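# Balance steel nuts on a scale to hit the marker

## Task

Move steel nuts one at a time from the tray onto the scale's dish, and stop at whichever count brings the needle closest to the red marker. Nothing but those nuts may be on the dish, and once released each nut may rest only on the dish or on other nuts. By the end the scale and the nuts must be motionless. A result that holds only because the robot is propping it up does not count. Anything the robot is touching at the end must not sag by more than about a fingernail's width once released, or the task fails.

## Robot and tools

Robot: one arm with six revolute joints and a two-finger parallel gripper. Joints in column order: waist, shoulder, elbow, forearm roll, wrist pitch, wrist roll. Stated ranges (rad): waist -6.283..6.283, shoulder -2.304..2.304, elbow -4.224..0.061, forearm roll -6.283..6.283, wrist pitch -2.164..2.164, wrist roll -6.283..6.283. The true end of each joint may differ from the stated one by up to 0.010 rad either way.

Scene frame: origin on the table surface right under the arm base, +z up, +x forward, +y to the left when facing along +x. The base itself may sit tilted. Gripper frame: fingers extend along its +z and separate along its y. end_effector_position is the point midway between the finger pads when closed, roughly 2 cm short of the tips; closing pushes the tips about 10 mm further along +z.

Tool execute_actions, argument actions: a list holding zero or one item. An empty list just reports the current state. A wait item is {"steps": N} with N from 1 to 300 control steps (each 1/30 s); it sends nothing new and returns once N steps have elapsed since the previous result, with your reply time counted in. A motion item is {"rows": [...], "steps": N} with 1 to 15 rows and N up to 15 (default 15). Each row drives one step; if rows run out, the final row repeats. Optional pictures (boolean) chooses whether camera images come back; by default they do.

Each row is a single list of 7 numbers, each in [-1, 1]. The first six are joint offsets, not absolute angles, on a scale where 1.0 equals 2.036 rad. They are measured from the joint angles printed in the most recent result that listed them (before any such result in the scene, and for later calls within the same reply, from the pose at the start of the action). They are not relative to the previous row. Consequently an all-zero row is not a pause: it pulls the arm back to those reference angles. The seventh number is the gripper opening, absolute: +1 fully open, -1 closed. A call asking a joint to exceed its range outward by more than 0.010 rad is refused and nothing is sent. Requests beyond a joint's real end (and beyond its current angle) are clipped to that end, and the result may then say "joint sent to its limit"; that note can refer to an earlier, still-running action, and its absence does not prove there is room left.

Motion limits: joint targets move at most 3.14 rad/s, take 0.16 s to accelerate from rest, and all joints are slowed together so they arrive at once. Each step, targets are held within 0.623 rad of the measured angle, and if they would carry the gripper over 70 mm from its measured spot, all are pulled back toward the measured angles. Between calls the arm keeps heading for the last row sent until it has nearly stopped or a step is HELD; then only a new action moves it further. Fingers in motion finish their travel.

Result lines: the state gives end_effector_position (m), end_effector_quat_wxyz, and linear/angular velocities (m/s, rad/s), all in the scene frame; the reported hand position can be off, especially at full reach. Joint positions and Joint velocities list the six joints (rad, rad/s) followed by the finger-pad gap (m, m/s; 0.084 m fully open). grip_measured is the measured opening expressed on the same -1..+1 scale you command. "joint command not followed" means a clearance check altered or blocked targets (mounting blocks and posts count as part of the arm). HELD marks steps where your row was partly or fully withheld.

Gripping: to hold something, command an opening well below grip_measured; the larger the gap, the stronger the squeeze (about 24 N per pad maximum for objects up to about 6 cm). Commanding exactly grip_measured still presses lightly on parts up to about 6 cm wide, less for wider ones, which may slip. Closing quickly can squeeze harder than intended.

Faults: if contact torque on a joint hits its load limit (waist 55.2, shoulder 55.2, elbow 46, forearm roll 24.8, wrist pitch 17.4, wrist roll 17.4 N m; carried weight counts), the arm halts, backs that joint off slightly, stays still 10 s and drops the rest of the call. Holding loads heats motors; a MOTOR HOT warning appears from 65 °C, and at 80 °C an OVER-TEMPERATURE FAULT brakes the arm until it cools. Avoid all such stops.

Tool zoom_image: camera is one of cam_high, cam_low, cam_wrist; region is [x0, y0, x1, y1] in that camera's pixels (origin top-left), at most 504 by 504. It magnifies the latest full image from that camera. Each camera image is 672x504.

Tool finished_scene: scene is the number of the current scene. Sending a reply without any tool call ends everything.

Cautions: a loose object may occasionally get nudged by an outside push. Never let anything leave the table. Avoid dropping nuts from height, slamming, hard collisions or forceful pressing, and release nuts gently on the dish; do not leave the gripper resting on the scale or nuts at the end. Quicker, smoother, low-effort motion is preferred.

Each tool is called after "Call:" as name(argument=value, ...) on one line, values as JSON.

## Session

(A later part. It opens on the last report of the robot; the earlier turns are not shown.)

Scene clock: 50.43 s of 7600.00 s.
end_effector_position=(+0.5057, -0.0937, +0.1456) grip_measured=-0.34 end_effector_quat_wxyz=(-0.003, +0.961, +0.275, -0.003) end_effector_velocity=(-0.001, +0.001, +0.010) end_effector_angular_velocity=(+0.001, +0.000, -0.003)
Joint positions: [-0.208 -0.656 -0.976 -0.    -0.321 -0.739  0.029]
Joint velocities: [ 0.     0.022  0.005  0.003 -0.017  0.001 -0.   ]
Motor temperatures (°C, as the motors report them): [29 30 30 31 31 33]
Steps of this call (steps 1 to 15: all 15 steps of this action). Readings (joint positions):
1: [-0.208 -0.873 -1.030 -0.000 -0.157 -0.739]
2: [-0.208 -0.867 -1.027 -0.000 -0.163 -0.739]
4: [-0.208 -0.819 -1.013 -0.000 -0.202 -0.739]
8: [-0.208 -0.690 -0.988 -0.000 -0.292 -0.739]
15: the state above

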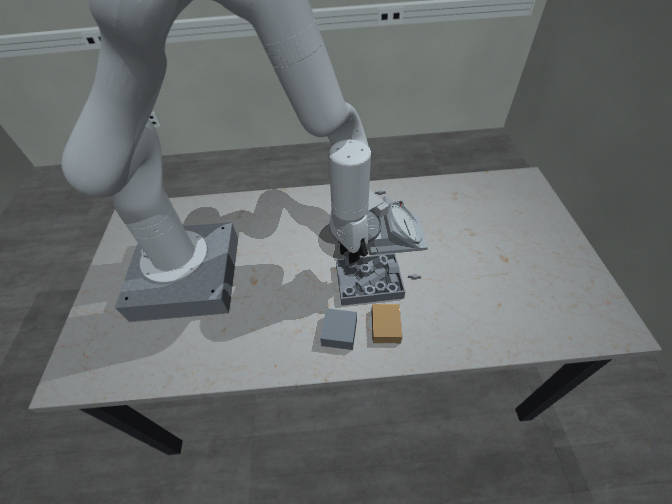

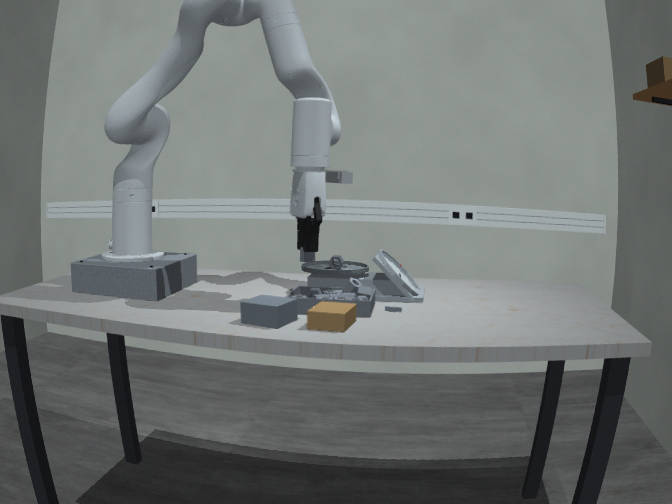

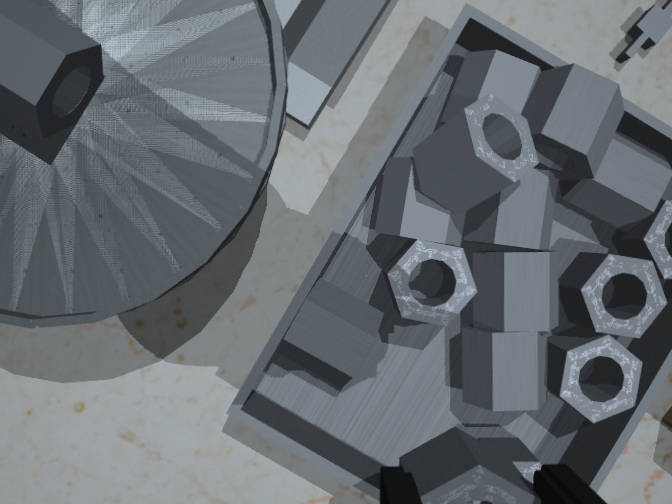

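Call:
execute_actions(actions=[{"rows":[[0.1248,-0.006,-0.0113,0,-0.005,-0.153,-0.65]]}], pictures=false)

Call:
execute_actions(actions=[{"steps":10}], pictures=false)

Call:
execute_actions(actions=[{"rows":[[0,-0.021,-0.004,0,0.017,0,-0.65],[0,-0.021,-0.004,0,0.017,0,-0.65],[0,-0.021,-0.004,0,0.017,0,-0.65],[0,-0.033,-0.0065,0,0.026,0,-0.65],[0,-0.033,-0.0065,0,0.026,0,-0.65],[0,-0.037,-0.0072,0,0.0295,0,-0.65],[0,-0.040,-0.0078,0,0.032,0,-0.65],[0,-0.0422,-0.0083,0,0.0339,0,-0.65]]}], pictures=false)

Call:
execute_actions(actions=[{"steps":10}])

Call:
zoom_image(camera="cam_high", region=[320, 180, 440, 270])

Scene clock: 59.10 s of 7600.00 s.
end_effector_position=(+0.5206, +0.0344, +0.1460) grip_measured=-0.34 end_effector_quat_wxyz=(-0.003, +0.849, +0.528, -0.002) end_effector_velocity=(+0.000, +0.021, +0.000) end_effector_angular_velocity=(+0.001, -0.001, +0.108)
Joint positions: [ 0.041 -0.668 -0.998 -0.    -0.331 -1.045  0.029]
Joint velocities: [ 0.041 -0.003 -0.005  0.    -0.002 -0.067  0.   ]
Motor temperatures (°C, as the motors report them): [29 30 31 31 31 33]
Steps of this call (steps 1 to 15: the robot went on to your last target; steps 16 to 245: nothing new was sent; steps 246 to 260: all 15 steps of this action). Readings (joint positions):
246: [-0.208 -0.653 -0.976 -0.000 -0.323 -0.740]
247: [-0.203 -0.654 -0.976 -0.000 -0.323 -0.747]
249: [-0.163 -0.656 -0.980 -0.000 -0.324 -0.799]
253: [-0.039 -0.664 -0.991 -0.000 -0.328 -0.946]
260: the state above

Scene clock: 59.43 s of 7600.00 s.
end_effector_position=(+0.5207, +0.0366, +0.1460) grip_measured=-0.34 end_effector_quat_wxyz=(-0.003, +0.847, +0.532, -0.002) end_effector_velocity=(-0.000, +0.001, -0.000) end_effector_angular_velocity=(-0.001, -0.000, +0.006)
Joint positions: [ 0.045 -0.669 -0.999 -0.    -0.331 -1.051  0.029]
Joint velocities: [ 0.002 -0.    -0.    -0.002  0.001 -0.002 -0.   ]
Motor temperatures (°C, as the motors report them): [29 30 31 31 31 33]
Steps of this call (steps 1 to 10: the robot went on to your last target). Readings (joint positions):
1: [0.042 -0.668 -0.999 -0.000 -0.331 -1.047]
2: [0.043 -0.668 -0.999 -0.000 -0.331 -1.048]
4: [0.044 -0.669 -0.999 -0.000 -0.331 -1.050]
8: [0.045 -0.669 -0.999 -0.000 -0.331 -1.050]
10: the state above

Scene clock: 59.93 s of 7600.00 s.
end_effector_position=(+0.5208, +0.0368, +0.1063) grip_measured=-0.34 end_effector_quat_wxyz=(-0.003, +0.847, +0.532, -0.002) end_effector_velocity=(+0.002, +0.000, -0.004) end_effector_angular_velocity=(+0.000, -0.005, -0.000)
Joint positions: [ 0.045 -0.753 -1.016 -0.    -0.263 -1.051  0.029]
Joint velocities: [-0.    -0.009 -0.004 -0.     0.01   0.001 -0.   ]
Motor temperatures (°C, as the motors report them): [29 30 31 31 31 33]
Steps of this call (steps 1 to 15: all 15 steps of this action). Readings (joint positions):
1: [0.045 -0.669 -0.999 -0.000 -0.331 -1.051]
2: [0.046 -0.674 -1.001 -0.000 -0.326 -1.051]
4: [0.045 -0.697 -1.005 -0.000 -0.308 -1.051]
8: [0.045 -0.736 -1.011 -0.000 -0.278 -1.051]
15: the state above

Scene clock: 60.27 s of 7600.00 s.
end_effector_position=(+0.5208, +0.0368, +0.1058) grip_measured=-0.34 end_effector_quat_wxyz=(-0.003, +0.847, +0.532, -0.002) end_effector_velocity=(-0.000, -0.000, -0.000) end_effector_angular_velocity=(-0.000, +0.001, +0.001)
Joint positions: [ 0.045 -0.754 -1.016 -0.    -0.262 -1.051  0.029]
Joint velocities: [-0.    -0.001  0.    -0.    -0.    -0.001  0.   ]
Motor temperatures (°C, as the motors report them): [29 30 31 31 31 33]
Steps of this call (steps 1 to 10: the robot went on to your last target). Readings (joint positions):
1: [0.045 -0.754 -1.016 -0.000 -0.263 -1.051]
2: [0.045 -0.754 -1.016 -0.000 -0.263 -1.051]
4: [0.045 -0.754 -1.016 -0.000 -0.262 -1.051]
8: [0.045 -0.754 -1.016 -0.000 -0.262 -1.051]
10: the state above

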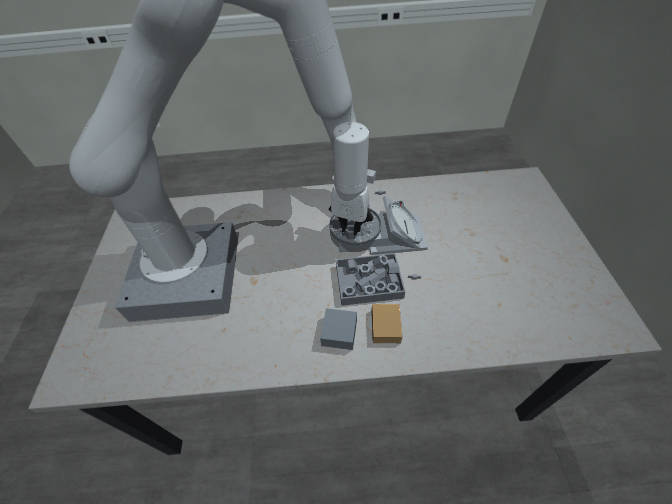

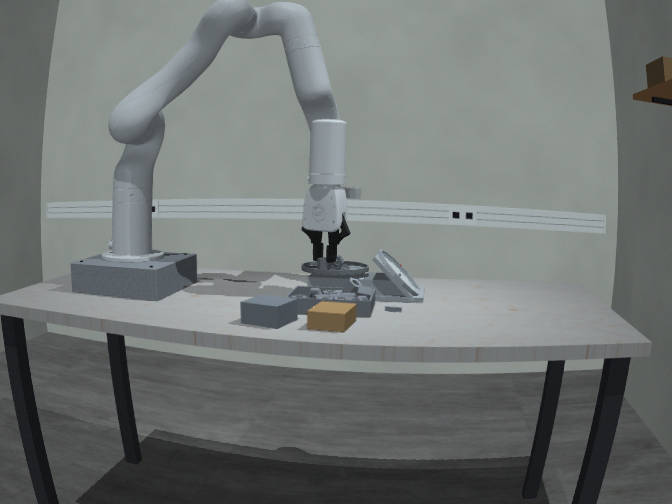

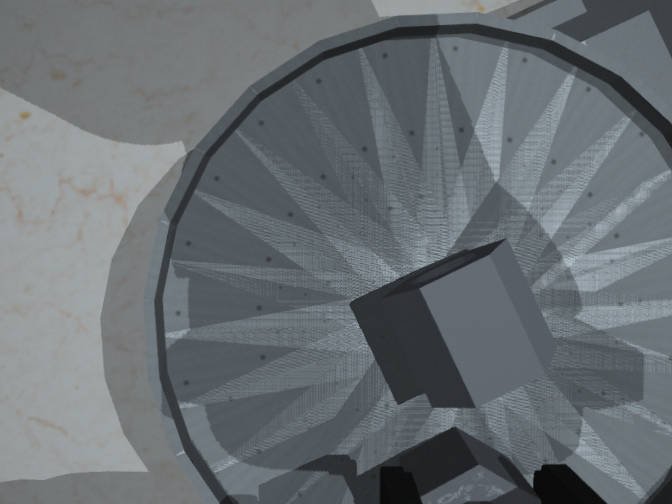

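Region (320, 180, 440, 270) of cam_high's 672x504 image, scaled by 4.200, with more detail than that image has; it fills the top 378 rows of this view, and the rest is white.

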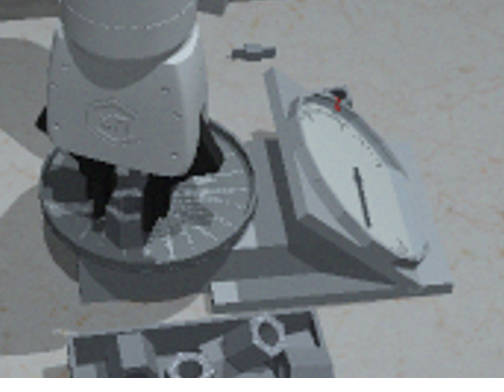

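Call:
execute_actions(actions=[{"rows":[[0,0,0,0,0,0,-0.32],[0,0,0,0,0,0,-0.25],[0,0,0,0,0,0,-0.15],[0,0,0,0,0,0,-0.15],[0,0,0,0,0,0,-0.15],[0,0.035,0.007,0,-0.028,0,-0.15]]}], pictures=false)

Call:
execute_actions(actions=[{"rows":[[-0.151,0.0315,0.0225,0,-0.0075,0.399,-0.15]]}], pictures=false)

Call:
execute_actions(actions=[{"steps":18}])

Scene clock: 63.50 s of 7600.00 s.
end_effector_position=(+0.5210, +0.0367, +0.1383) grip_measured=-0.16 end_effector_quat_wxyz=(-0.003, +0.847, +0.532, -0.002) end_effector_velocity=(-0.007, -0.001, +0.006) end_effector_angular_velocity=(-0.002, +0.017, +0.002)
Joint positions: [ 0.045 -0.685 -1.002 -0.    -0.317 -1.051  0.037]
Joint velocities: [ 0.     0.017  0.011 -0.002 -0.023 -0.    -0.   ]
Motor temperatures (°C, as the motors report them): [29 30 31 31 31 33]
Steps of this call (steps 1 to 15: the robot went on to your last target; steps 16 to 82: nothing new was sent; steps 83 to 97: all 15 steps of this action). Readings (joint positions):
83: [0.045 -0.755 -1.016 -0.000 -0.262 -1.051]
84: [0.045 -0.754 -1.016 -0.000 -0.262 -1.051]
86: [0.045 -0.754 -1.016 -0.000 -0.262 -1.051]
90: [0.045 -0.733 -1.010 -0.000 -0.282 -1.051]
97: the state above

Scene clock: 64.00 s of 7600.00 s.
end_effector_position=(+0.4990, -0.1093, +0.1569) grip_measured=-0.16 end_effector_quat_wxyz=(-0.001, +0.999, +0.046, -0.002) end_effector_velocity=(-0.046, -0.149, +0.019) end_effector_angular_velocity=(-0.006, -0.001, -1.203)
Joint positions: [-0.241 -0.626 -0.96  -0.    -0.332 -0.307  0.037]
Joint velocities: [-0.305  0.063  0.046 -0.001 -0.013  0.899 -0.   ]
Motor temperatures (°C, as the motors report them): [29 30 31 31 31 33]
Steps of this call (steps 1 to 15: all 15 steps of this action). Readings (joint positions):
1: [0.045 -0.685 -1.002 -0.000 -0.318 -1.050]
2: [0.042 -0.684 -1.001 -0.000 -0.319 -1.043]
4: [0.017 -0.678 -0.997 -0.000 -0.320 -0.988]
8: [-0.087 -0.657 -0.982 -0.000 -0.325 -0.754]
15: the state above

Scene clock: 64.60 s of 7600.00 s.
end_effector_position=(+0.4956, -0.1196, +0.1582) grip_measured=-0.16 end_effector_quat_wxyz=(-0.001, +1.000, +0.001, -0.002) end_effector_velocity=(+0.000, -0.001, +0.000) end_effector_angular_velocity=(-0.000, -0.001, -0.002)
Joint positions: [-0.262 -0.621 -0.956 -0.    -0.333 -0.239  0.037]
Joint velocities: [-0.001  0.     0.     0.     0.001  0.001  0.   ]
Motor temperatures (°C, as the motors report them): [29 30 31 31 31 33]
Steps of this call (steps 1 to 18: the robot went on to your last target). Readings (joint positions):
1: [-0.249 -0.624 -0.958 -0.000 -0.332 -0.283]
2: [-0.253 -0.623 -0.958 -0.000 -0.332 -0.267]
4: [-0.257 -0.622 -0.957 -0.000 -0.333 -0.251]
8: [-0.260 -0.621 -0.956 -0.000 -0.333 -0.241]
18: the state above

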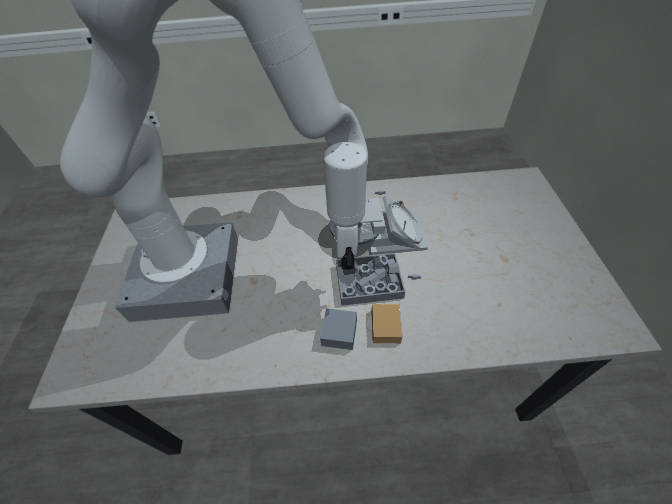

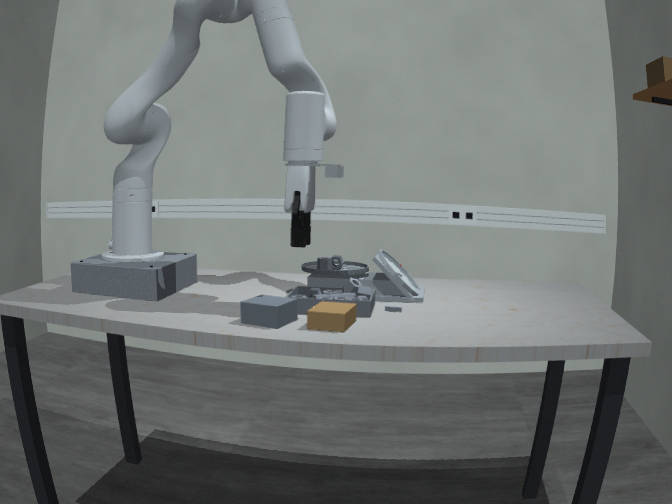

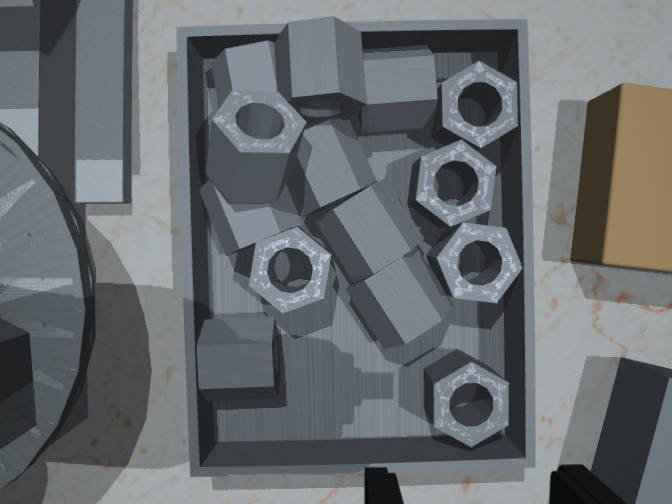

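Call:
execute_actions(actions=[{"rows":[[0.07,-0.06,-0.02,0,0.04,0.83,0.0]]}], pictures=false)

Call:
execute_actions(actions=[{"steps":16}], pictures=false)

Call:
execute_actions(actions=[{"rows":[[0,-0.042,-0.015,0,0.027,0,0.0]],"steps":14}])

Call:
zoom_image(camera="cam_low", region=[270, 230, 390, 320])

Scene clock: 76.20 s of 7600.00 s.
end_effector_position=(+0.5137, -0.0529, +0.1096) grip_measured=-0.01 end_effector_quat_wxyz=(-0.001, +0.893, -0.449, -0.002) end_effector_velocity=(+0.011, +0.040, -0.028) end_effector_angular_velocity=(-0.012, -0.001, -3.017)
Joint positions: [-0.128 -0.736 -0.994 -0.    -0.256  0.83   0.044]
Joint velocities: [ 0.08  -0.068 -0.028 -0.002  0.05   3.098  0.   ]
Motor temperatures (°C, as the motors report them): [29 30 31 31 31 33]
Steps of this call (steps 1 to 15: the robot went on to your last target; steps 16 to 333: nothing new was sent; steps 334 to 348: all 15 steps of this action). Readings (joint positions):
334: [-0.262 -0.621 -0.956 -0.000 -0.333 -0.238]
335: [-0.261 -0.622 -0.957 -0.000 -0.332 -0.230]
337: [-0.249 -0.632 -0.961 -0.000 -0.325 -0.176]
341: [-0.187 -0.685 -0.977 -0.000 -0.290 0.122]
348: the state above

Scene clock: 76.73 s of 7600.00 s.
end_effector_position=(+0.5146, -0.0486, +0.1066) grip_measured=-0.01 end_effector_quat_wxyz=(+0.000, +0.717, -0.697, -0.002) end_effector_velocity=(-0.000, -0.000, -0.001) end_effector_angular_velocity=(+0.000, +0.000, -0.022)
Joint positions: [-0.119 -0.743 -0.997 -0.    -0.251  1.449  0.044]
Joint velocities: [-0.    -0.001  0.     0.001  0.001  0.021  0.   ]
Motor temperatures (°C, as the motors report them): [29 30 31 31 31 33]
Steps of this call (steps 1 to 16: the robot went on to your last target). Readings (joint positions):
1: [-0.125 -0.738 -0.995 -0.000 -0.255 0.934]
2: [-0.124 -0.739 -0.996 -0.000 -0.254 1.037]
4: [-0.122 -0.741 -0.996 -0.000 -0.253 1.223]
8: [-0.120 -0.743 -0.997 -0.000 -0.252 1.408]
16: the state above

Scene clock: 77.20 s of 7600.00 s.
end_effector_position=(+0.5171, -0.0488, +0.0701) grip_measured=-0.01 end_effector_quat_wxyz=(-0.000, +0.717, -0.697, -0.002) end_effector_velocity=(+0.000, -0.000, -0.003) end_effector_angular_velocity=(-0.000, -0.000, +0.001)
Joint positions: [-0.119 -0.828 -1.027 -0.    -0.197  1.449  0.044]
Joint velocities: [-0.    -0.006 -0.002 -0.     0.005 -0.001  0.   ]
Motor temperatures (°C, as the motors report them): [29 30 31 31 31 33]
Steps of this call (steps 1 to 14: all 14 steps of this action). Readings (joint positions):
1: [-0.119 -0.744 -0.997 -0.000 -0.251 1.450]
2: [-0.119 -0.749 -1.000 -0.000 -0.246 1.450]
4: [-0.119 -0.787 -1.014 -0.000 -0.222 1.449]
8: [-0.119 -0.823 -1.024 -0.000 -0.201 1.449]
14: the state above

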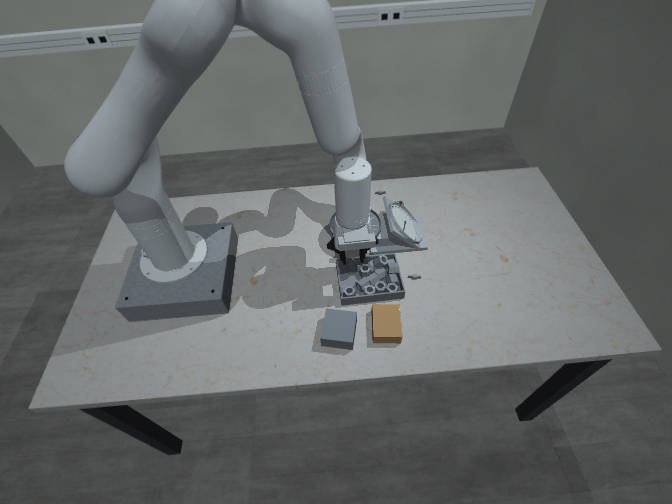

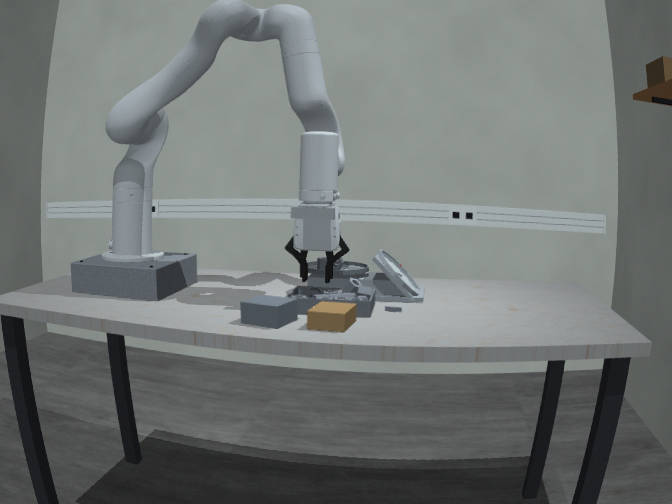

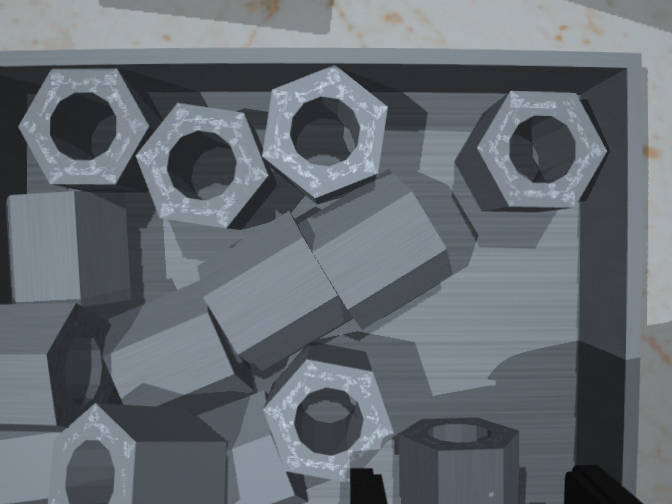

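Region (270, 230, 390, 320) of cam_low's 672x504 image, scaled by 4.200, with more detail than that image has; it fills the top 378 rows of this view, and the rest is white.

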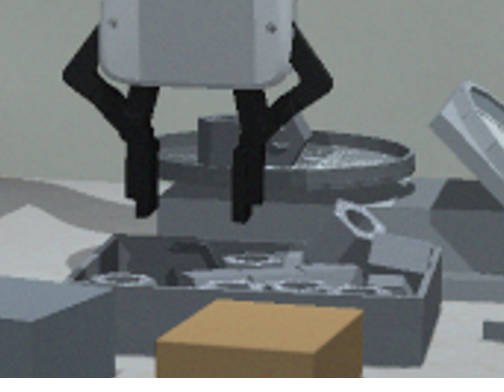

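Call:
execute_actions(actions=[{"rows":[[0.0042,0.002,0.0045,0,0.0025,0.004,-0.08],[0.0042,0.002,0.0045,0,0.0025,0.004,-0.08],[0.0042,0.002,0.0045,0,0.0025,0.004,-0.08],[0.0042,-0.005,0.002,0,0.007,0.004,-0.08],[0.0042,-0.011,0,0,0.01,0.004,-0.08],[0.0042,-0.017,-0.002,0,0.014,0.004,-0.08],[0.0042,-0.022,-0.004,0,0.017,0.004,-0.08],[0.0042,-0.027,-0.006,0,0.02,0.004,-0.08],[0.0042,-0.031,-0.008,0,0.0225,0.004,-0.08],[0.0042,-0.035,-0.0093,0,0.0247,0.004,-0.08]]}], pictures=false)

Call:
execute_actions(actions=[{"steps":8}])

Scene clock: 82.40 s of 7600.00 s.
end_effector_position=(+0.5137, -0.0439, +0.0382) grip_measured=-0.09 end_effector_quat_wxyz=(+0.001, +0.717, -0.697, -0.003) end_effector_velocity=(+0.009, -0.000, -0.008) end_effector_angular_velocity=(-0.002, -0.020, +0.000)
Joint positions: [-0.111 -0.897 -1.045 -0.    -0.148  1.457  0.04 ]
Joint velocities: [ 0.001 -0.024 -0.021  0.001  0.023 -0.     0.   ]
Motor temperatures (°C, as the motors report them): [29 30 31 31 31 33]
Steps of this call (steps 1 to 15: the robot went on to your last target; steps 16 to 141: nothing new was sent; steps 142 to 156: all 15 steps of this action). Readings (joint positions):
142: [-0.119 -0.829 -1.027 -0.000 -0.196 1.449]
143: [-0.117 -0.827 -1.025 -0.000 -0.195 1.452]
145: [-0.113 -0.825 -1.021 -0.000 -0.193 1.455]
149: [-0.111 -0.854 -1.030 -0.000 -0.173 1.457]
156: the state above

Scene clock: 82.67 s of 7600.00 s.
end_effector_position=(+0.5144, -0.0440, +0.0376) grip_measured=-0.09 end_effector_quat_wxyz=(+0.000, +0.717, -0.697, -0.003) end_effector_velocity=(-0.000, +0.000, -0.001) end_effector_angular_velocity=(+0.000, +0.001, -0.001)
Joint positions: [-0.111 -0.899 -1.046 -0.    -0.146  1.457  0.04 ]
Joint velocities: [ 0.    -0.003 -0.     0.001  0.001 -0.     0.   ]
Motor temperatures (°C, as the motors report them): [29 30 31 31 31 33]
Steps of this call (steps 1 to 8: the robot went on to your last target). Readings (joint positions):
1: [-0.111 -0.898 -1.045 -0.000 -0.147 1.457]
2: [-0.111 -0.898 -1.046 -0.000 -0.147 1.457]
4: [-0.111 -0.898 -1.046 -0.000 -0.147 1.457]
8: the state above

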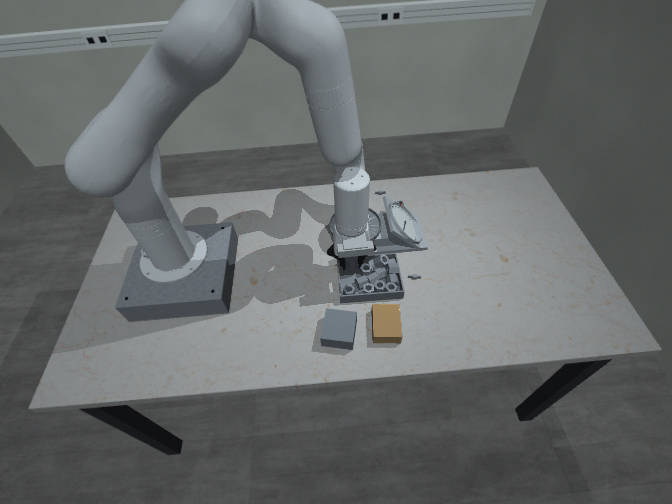

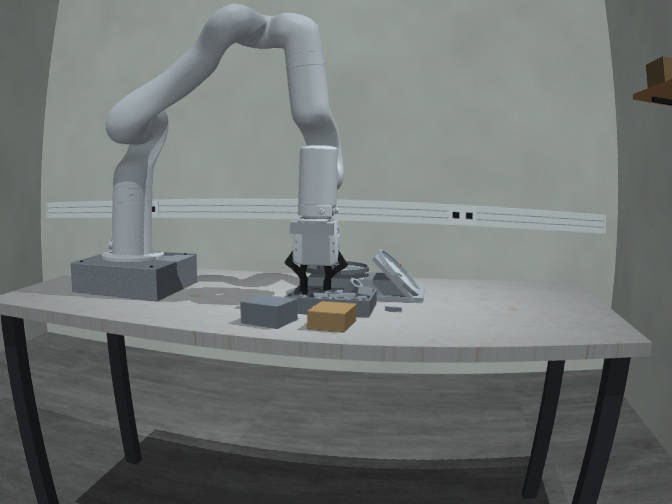

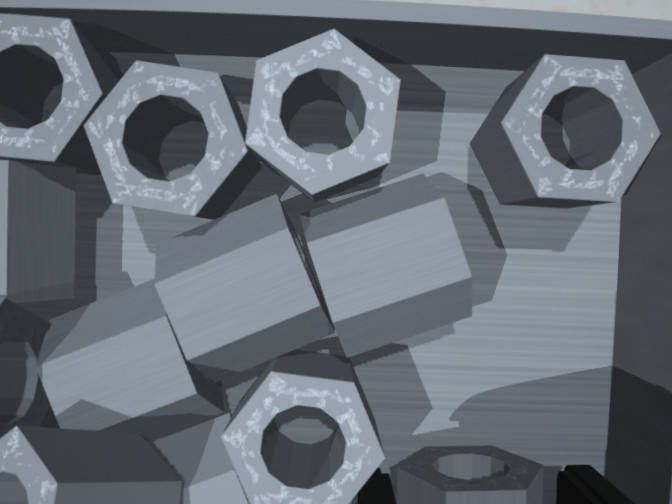

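Call:
execute_actions(actions=[{"rows":[[0,0,0,0,0,0,-0.13],[0,0,0,0,0,0,-0.17],[0,0,0,0,0,0,-0.2],[0,0,0,0,0,0,-0.24],[0,0,0,0,0,0,-0.3],[0,0,0,0,0,0,-0.4],[0,0,0,0,0,0,-0.55]],"steps":12}], pictures=false)

Call:
execute_actions(actions=[{"rows":[[-0.001,0.01,0.0035,0,-0.0065,0,-0.55],[-0.001,0.02,0.007,0,-0.013,0,-0.55],[-0.001,0.03,0.01,0,-0.02,0,-0.55],[-0.001,0.045,0.014,0,-0.031,0,-0.55],[-0.001,0.07,0.02,0,-0.05,0,-0.55],[-0.001,0.112,0.032,0,-0.08,0,-0.55]]}], pictures=false)

Call:
execute_actions(actions=[{"steps":8}])

Call:
zoom_image(camera="cam_low", region=[270, 210, 390, 300])

Scene clock: 88.67 s of 7600.00 s.
end_effector_position=(+0.5145, -0.0440, +0.0377) grip_measured=-0.26 end_effector_quat_wxyz=(+0.000, +0.717, -0.697, -0.003) end_effector_velocity=(+0.000, +0.000, -0.000) end_effector_angular_velocity=(+0.000, -0.001, -0.001)
Joint positions: [-0.111 -0.899 -1.046 -0.    -0.147  1.457  0.033]
Joint velocities: [ 0.    -0.     0.     0.002  0.002 -0.     0.   ]
Motor temperatures (°C, as the motors report them): [29 30 31 31 31 33]
Steps of this call (steps 1 to 15: the robot went on to your last target; steps 16 to 168: nothing new was sent; steps 169 to 180: all 12 steps of this action). Readings (joint positions):
169: [-0.111 -0.899 -1.046 -0.000 -0.146 1.457]
170: [-0.111 -0.899 -1.046 -0.000 -0.146 1.457]
172: [-0.111 -0.899 -1.046 -0.000 -0.146 1.457]
176: [-0.111 -0.899 -1.046 -0.000 -0.147 1.457]
180: the state above

Scene clock: 89.17 s of 7600.00 s.
end_effector_position=(+0.5140, -0.0453, +0.1377) grip_measured=-0.57 end_effector_quat_wxyz=(+0.001, +0.716, -0.698, -0.003) end_effector_velocity=(-0.011, +0.001, +0.014) end_effector_angular_velocity=(+0.002, +0.023, +0.000)
Joint positions: [-0.113 -0.675 -0.982 -0.    -0.306  1.457  0.019]
Joint velocities: [ 0.     0.039  0.021 -0.001 -0.04   0.001 -0.   ]
Motor temperatures (°C, as the motors report them): [29 30 31 31 31 33]
Steps of this call (steps 1 to 15: all 15 steps of this action). Readings (joint positions):
1: [-0.111 -0.898 -1.046 -0.000 -0.147 1.457]
2: [-0.111 -0.894 -1.044 -0.000 -0.150 1.457]
4: [-0.112 -0.870 -1.035 -0.000 -0.166 1.457]
8: [-0.113 -0.761 -1.006 -0.000 -0.245 1.457]
15: the state above

Scene clock: 89.43 s of 7600.00 s.
end_effector_position=(+0.5139, -0.0453, +0.1396) grip_measured=-0.57 end_effector_quat_wxyz=(+0.001, +0.716, -0.698, -0.003) end_effector_velocity=(+0.001, +0.000, +0.002) end_effector_angular_velocity=(+0.000, -0.003, -0.002)
Joint positions: [-0.113 -0.671 -0.981 -0.    -0.309  1.457  0.019]
Joint velocities: [ 0.     0.005 -0.001  0.002 -0.002  0.    -0.   ]
Motor temperatures (°C, as the motors report them): [29 30 31 31 31 33]
Steps of this call (steps 1 to 8: the robot went on to your last target). Readings (joint positions):
1: [-0.113 -0.674 -0.982 -0.000 -0.307 1.457]
2: [-0.113 -0.673 -0.981 -0.000 -0.308 1.457]
4: [-0.113 -0.672 -0.981 -0.000 -0.309 1.457]
8: the state above

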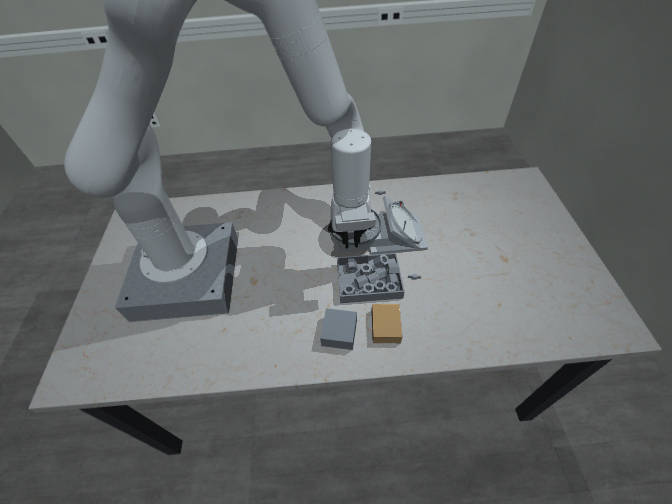

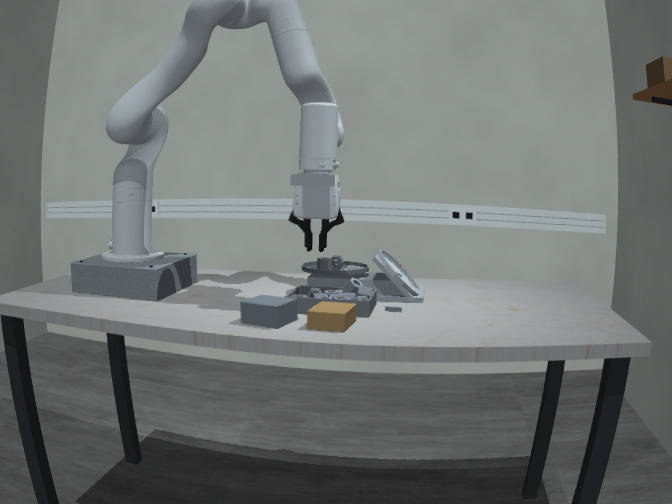

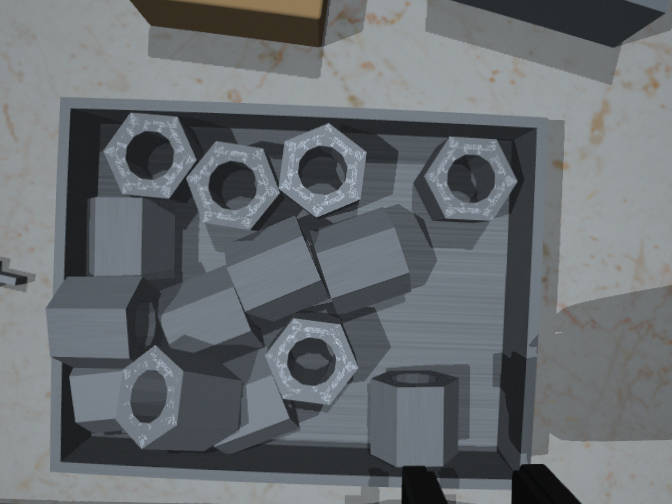

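Region (270, 210, 390, 300) of cam_low's 672x504 image, scaled by 4.200, with more detail than that image has; it fills the top 378 rows of this view, and the rest is white.

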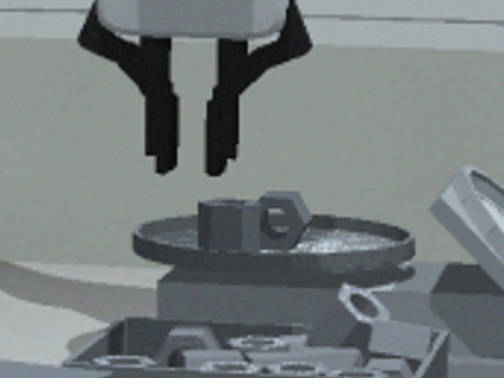

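Call:
execute_actions(actions=[{"rows":[[0,-0.075,-0.018,0,0.057,0,-0.07]],"steps":14}], pictures=false)

Call:
execute_actions(actions=[{"rows":[[0,-0.008,-0.003,0,0.005,0,-0.07],[0,-0.014,-0.005,0,0.009,0,-0.07],[0,-0.02,-0.007,0,0.0125,0,-0.07],[0,-0.026,-0.0095,0,0.016,0,-0.07],[0,-0.032,-0.012,0,0.02,0,-0.07],[0,-0.037,-0.014,0,0.023,0,-0.07],[0,-0.041,-0.0155,0,0.0255,0,-0.07],[0,-0.045,-0.0167,0,0.028,0,-0.07]]}], pictures=false)

Call:
execute_actions(actions=[{"rows":[[0,0,0,0,0,0,-0.13],[0,0,0,0,0,0,-0.17],[0,0,0,0,0,0,-0.2],[0,0,0,0,0,0,-0.24],[0,0,0,0,0,0,-0.3],[0,0,0,0,0,0,-0.4],[0,0,0,0,0,0,-0.55]],"steps":12}], pictures=false)

Call:
execute_actions(actions=[{"rows":[[0,0.01,0.0035,0,-0.0065,0,-0.55],[0,0.02,0.007,0,-0.013,0,-0.55],[0,0.03,0.01,0,-0.02,0,-0.55],[0,0.045,0.014,0,-0.031,0,-0.55],[0,0.07,0.02,0,-0.05,0,-0.55],[0,0.112,0.033,0,-0.079,0,-0.55]]}], pictures=false)

Call:
execute_actions(actions=[{"steps":8}])

Call:
zoom_image(camera="cam_low", region=[270, 210, 390, 300])

Scene clock: 98.20 s of 7600.00 s.
end_effector_position=(+0.5141, -0.0451, +0.0710) grip_measured=-0.08 end_effector_quat_wxyz=(+0.000, +0.716, -0.698, -0.003) end_effector_velocity=(-0.000, +0.000, -0.007) end_effector_angular_velocity=(-0.000, -0.000, +0.001)
Joint positions: [-0.113 -0.822 -1.018 -0.    -0.194  1.457  0.04 ]
Joint velocities: [ 0.    -0.016 -0.004 -0.001  0.012  0.     0.   ]
Motor temperatures (°C, as the motors report them): [29 30 31 31 31 33]
Steps of this call (steps 1 to 15: the robot went on to your last target; steps 16 to 249: nothing new was sent; steps 250 to 263: all 14 steps of this action). Readings (joint positions):
250: [-0.113 -0.671 -0.981 -0.000 -0.309 1.457]
251: [-0.113 -0.677 -0.984 -0.000 -0.304 1.457]
253: [-0.113 -0.724 -0.997 -0.000 -0.265 1.457]
257: [-0.113 -0.810 -1.012 -0.000 -0.207 1.457]
263: the state above

Scene clock: 98.70 s of 7600.00 s.
end_effector_position=(+0.5140, -0.0450, +0.0318) grip_measured=-0.08 end_effector_quat_wxyz=(+0.001, +0.716, -0.698, -0.003) end_effector_velocity=(+0.000, -0.000, -0.006) end_effector_angular_velocity=(-0.000, -0.000, +0.001)
Joint positions: [-0.113 -0.912 -1.051 -0.    -0.138  1.457  0.04 ]
Joint velocities: [ 0.    -0.013 -0.006 -0.001  0.007 -0.    -0.   ]
Motor temperatures (°C, as the motors report them): [29 30 31 31 31 33]
Steps of this call (steps 1 to 15: all 15 steps of this action). Readings (joint positions):
1: [-0.113 -0.823 -1.018 -0.000 -0.194 1.457]
2: [-0.113 -0.826 -1.020 -0.000 -0.191 1.457]
4: [-0.113 -0.843 -1.026 -0.000 -0.180 1.457]
8: [-0.113 -0.887 -1.042 -0.000 -0.154 1.457]
15: the state above

Scene clock: 99.10 s of 7600.00 s.
end_effector_position=(+0.5142, -0.0450, +0.0320) grip_measured=-0.25 end_effector_quat_wxyz=(+0.000, +0.716, -0.698, -0.003) end_effector_velocity=(-0.000, -0.000, -0.000) end_effector_angular_velocity=(-0.000, +0.001, +0.003)
Joint positions: [-0.113 -0.912 -1.051 -0.    -0.139  1.457  0.033]
Joint velocities: [-0.    -0.    -0.    -0.001 -0.001 -0.002  0.   ]
Motor temperatures (°C, as the motors report them): [29 30 31 31 31 33]
Steps of this call (steps 1 to 12: all 12 steps of this action). Readings (joint positions):
1: [-0.113 -0.912 -1.051 -0.000 -0.138 1.457]
2: [-0.113 -0.912 -1.051 -0.000 -0.138 1.457]
4: [-0.113 -0.912 -1.051 -0.000 -0.138 1.457]
8: [-0.113 -0.912 -1.051 -0.000 -0.139 1.457]
12: the state above

Scene clock: 99.60 s of 7600.00 s.
end_effector_position=(+0.5142, -0.0453, +0.1318) grip_measured=-0.25 end_effector_quat_wxyz=(+0.001, +0.716, -0.698, -0.003) end_effector_velocity=(-0.012, +0.001, +0.014) end_effector_angular_velocity=(+0.002, +0.025, +0.001)
Joint positions: [-0.113 -0.688 -0.985 -0.    -0.296  1.457  0.033]
Joint velocities: [ 0.     0.038  0.022 -0.001 -0.04   0.    -0.   ]
Motor temperatures (°C, as the motors report them): [29 30 31 31 31 33]
Steps of this call (steps 1 to 15: all 15 steps of this action). Readings (joint positions):
1: [-0.113 -0.911 -1.051 -0.000 -0.139 1.457]
2: [-0.113 -0.907 -1.049 -0.000 -0.142 1.457]
4: [-0.113 -0.883 -1.040 -0.000 -0.159 1.457]
8: [-0.113 -0.774 -1.010 -0.000 -0.236 1.457]
15: the state above

Scene clock: 99.87 s of 7600.00 s.
end_effector_position=(+0.5141, -0.0453, +0.1336) grip_measured=-0.25 end_effector_quat_wxyz=(+0.001, +0.716, -0.698, -0.003) end_effector_velocity=(+0.001, -0.000, +0.003) end_effector_angular_velocity=(-0.000, -0.003, -0.001)
Joint positions: [-0.113 -0.684 -0.984 -0.    -0.299  1.457  0.033]
Joint velocities: [-0.     0.005 -0.     0.    -0.002  0.    -0.   ]
Motor temperatures (°C, as the motors report them): [29 30 31 31 31 33]
Steps of this call (steps 1 to 8: the robot went on to your last target). Readings (joint positions):
1: [-0.113 -0.687 -0.985 -0.000 -0.297 1.457]
2: [-0.113 -0.686 -0.984 -0.000 -0.298 1.457]
4: [-0.113 -0.685 -0.984 -0.000 -0.299 1.457]
8: the state above

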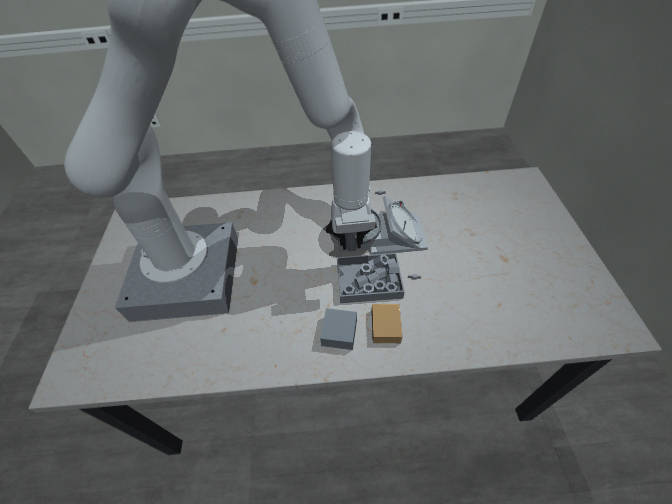

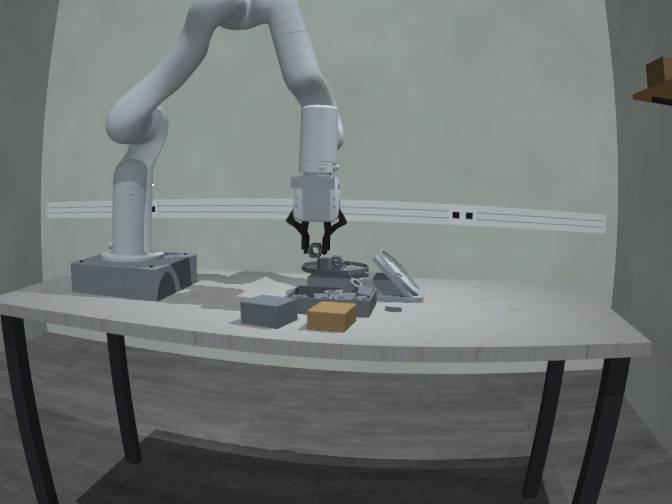

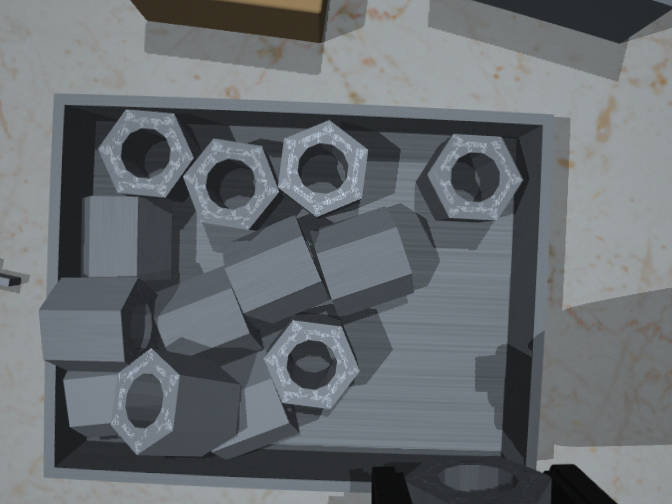

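Region (270, 210, 390, 300) of cam_low's 672x504 image, scaled by 4.200, with more detail than that image has; it fills the top 378 rows of this view, and the rest is white.

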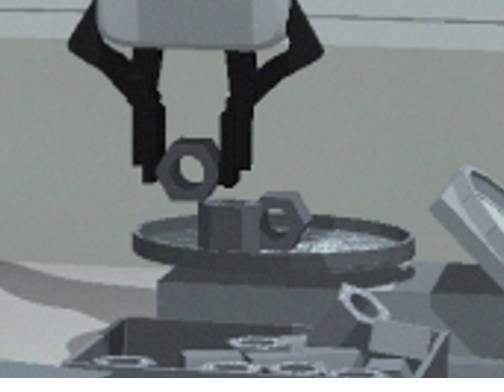

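Call:
execute_actions(actions=[{"rows":[[0.005,0.006,0,0,-0.006,0.005,-0.6],[0.015,0.006,-0.004,0,-0.009,0.015,-0.6],[0.03,0.003,-0.01,0,-0.012,0.03,-0.6],[0.045,0,-0.016,0,-0.015,0.045,-0.6],[0.06,-0.004,-0.022,0,-0.018,0.06,-0.6],[0.075,-0.008,-0.029,0,-0.021,0.075,-0.6],[0.09,-0.011,-0.035,0,-0.023,0.09,-0.6],[0.105,-0.015,-0.041,0,-0.026,0.105,-0.6],[0.12,-0.019,-0.047,0,-0.029,0.12,-0.6],[0.132,-0.022,-0.052,0,-0.031,0.133,-0.6],[0.143,-0.0245,-0.057,0,-0.033,0.145,-0.6],[0.151,-0.0263,-0.06,0,-0.034,0.153,-0.6],[0.156,-0.0275,-0.0624,0,-0.0351,0.1586,-0.6]]}], pictures=false)

Call:
execute_actions(actions=[{"steps":14}], pictures=false)

Call:
execute_actions(actions=[{"rows":[[0,-0.01,-0.002,0,0.008,0,-0.6],[0,-0.017,-0.0035,0,0.0135,0,-0.6],[0,-0.024,-0.005,0,0.019,0,-0.6],[0,-0.03,-0.0065,0,0.024,0,-0.6],[0,-0.036,-0.008,0,0.0285,0,-0.6],[0,-0.040,-0.0087,0,0.032,0,-0.6],[0,-0.044,-0.0095,0,0.035,0,-0.6],[0,-0.0476,-0.0103,0,0.0378,0,-0.6]]}], pictures=false)

Call:
execute_actions(actions=[{"steps":10}])

Call:
zoom_image(camera="cam_high", region=[320, 180, 440, 270])

Scene clock: 105.77 s of 7600.00 s.
end_effector_position=(+0.5425, +0.1134, +0.1398) grip_measured=-0.25 end_effector_quat_wxyz=(+0.001, +0.716, -0.698, -0.003) end_effector_velocity=(+0.006, +0.196, -0.001) end_effector_angular_velocity=(+0.000, -0.004, -0.014)
Joint positions: [ 0.181 -0.735 -1.101 -0.    -0.366  1.753  0.033]
Joint velocities: [ 0.345 -0.078 -0.144 -0.001 -0.062  0.359  0.   ]
Motor temperatures (°C, as the motors report them): [29 30 31 31 31 33]
Steps of this call (steps 1 to 15: the robot went on to your last target; steps 16 to 162: nothing new was sent; steps 163 to 177: all 15 steps of this action). Readings (joint positions):
163: [-0.113 -0.683 -0.984 -0.000 -0.300 1.458]
164: [-0.110 -0.681 -0.984 -0.000 -0.303 1.461]
166: [-0.089 -0.677 -0.991 -0.000 -0.313 1.483]
170: [0.006 -0.693 -1.029 -0.000 -0.334 1.576]
177: the state above

Scene clock: 106.23 s of 7600.00 s.
end_effector_position=(+0.5429, +0.1266, +0.1397) grip_measured=-0.25 end_effector_quat_wxyz=(+0.001, +0.714, -0.700, -0.003) end_effector_velocity=(+0.000, +0.002, +0.000) end_effector_angular_velocity=(+0.000, -0.002, +0.001)
Joint positions: [ 0.204 -0.74  -1.111 -0.    -0.371  1.78   0.033]
Joint velocities: [ 0.003 -0.    -0.001  0.     0.001  0.001 -0.   ]
Motor temperatures (°C, as the motors report them): [29 30 31 31 31 33]
Steps of this call (steps 1 to 14: the robot went on to your last target). Readings (joint positions):
1: [0.190 -0.737 -1.104 -0.000 -0.367 1.762]
2: [0.195 -0.738 -1.107 -0.000 -0.369 1.768]
4: [0.200 -0.739 -1.109 -0.000 -0.370 1.775]
8: [0.203 -0.740 -1.110 -0.000 -0.371 1.779]
14: the state above

Scene clock: 106.73 s of 7600.00 s.
end_effector_position=(+0.5429, +0.1268, +0.0924) grip_measured=-0.25 end_effector_quat_wxyz=(+0.000, +0.714, -0.700, -0.003) end_effector_velocity=(+0.002, +0.001, -0.005) end_effector_angular_velocity=(+0.002, -0.006, -0.001)
Joint positions: [ 0.204 -0.836 -1.132 -0.    -0.295  1.78   0.033]
Joint velocities: [ 0.    -0.012 -0.006  0.001  0.012  0.001 -0.   ]
Motor temperatures (°C, as the motors report them): [29 30 31 31 31 33]
Steps of this call (steps 1 to 15: all 15 steps of this action). Readings (joint positions):
1: [0.204 -0.741 -1.111 -0.000 -0.370 1.780]
2: [0.204 -0.745 -1.113 -0.000 -0.366 1.780]
4: [0.204 -0.765 -1.117 -0.000 -0.350 1.780]
8: [0.204 -0.812 -1.126 -0.000 -0.314 1.780]
15: the state above

Scene clock: 107.07 s of 7600.00 s.
end_effector_position=(+0.5427, +0.1268, +0.0917) grip_measured=-0.25 end_effector_quat_wxyz=(+0.000, +0.714, -0.700, -0.003) end_effector_velocity=(-0.001, +0.000, -0.001) end_effector_angular_velocity=(-0.000, +0.003, +0.001)
Joint positions: [ 0.204 -0.837 -1.132 -0.    -0.294  1.78   0.033]
Joint velocities: [ 0.001 -0.002  0.     0.001 -0.001 -0.002 -0.   ]
Motor temperatures (°C, as the motors report them): [29 30 31 31 31 33]
Steps of this call (steps 1 to 10: the robot went on to your last target). Readings (joint positions):
1: [0.204 -0.836 -1.132 -0.000 -0.294 1.780]
2: [0.204 -0.836 -1.132 -0.000 -0.294 1.780]
4: [0.204 -0.837 -1.132 -0.000 -0.294 1.780]
8: [0.204 -0.837 -1.132 -0.000 -0.294 1.780]
10: the state above

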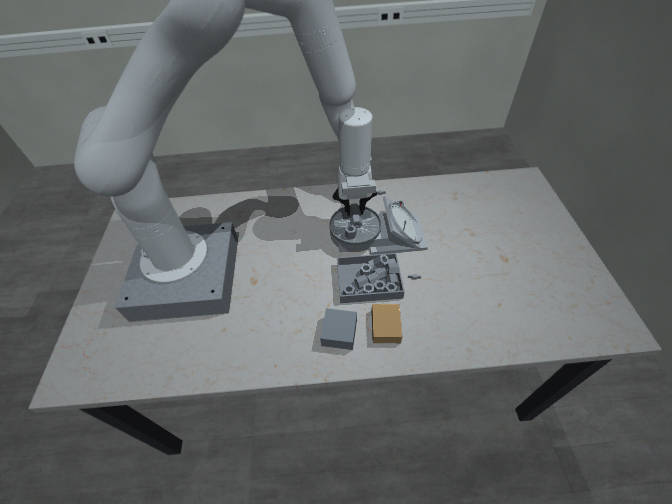

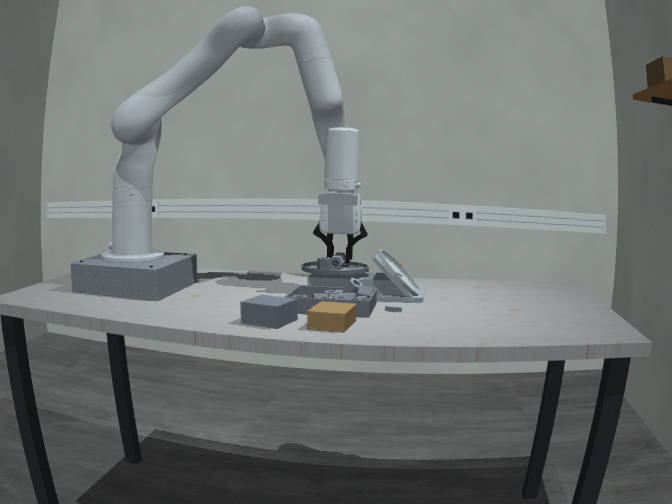

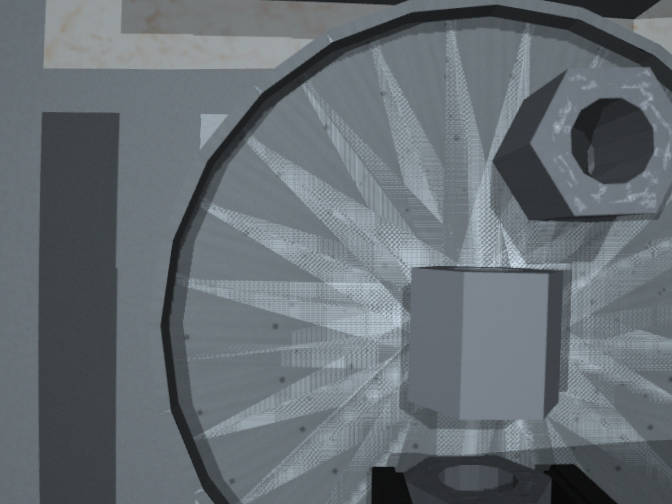

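Region (320, 180, 440, 270) of cam_high's 672x504 image, scaled by 4.200, with more detail than that image has; it fills the top 378 rows of this view, and the rest is white.

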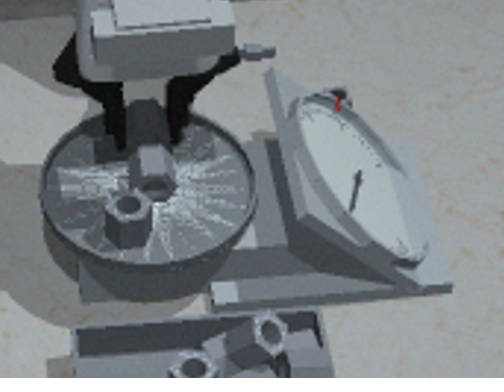

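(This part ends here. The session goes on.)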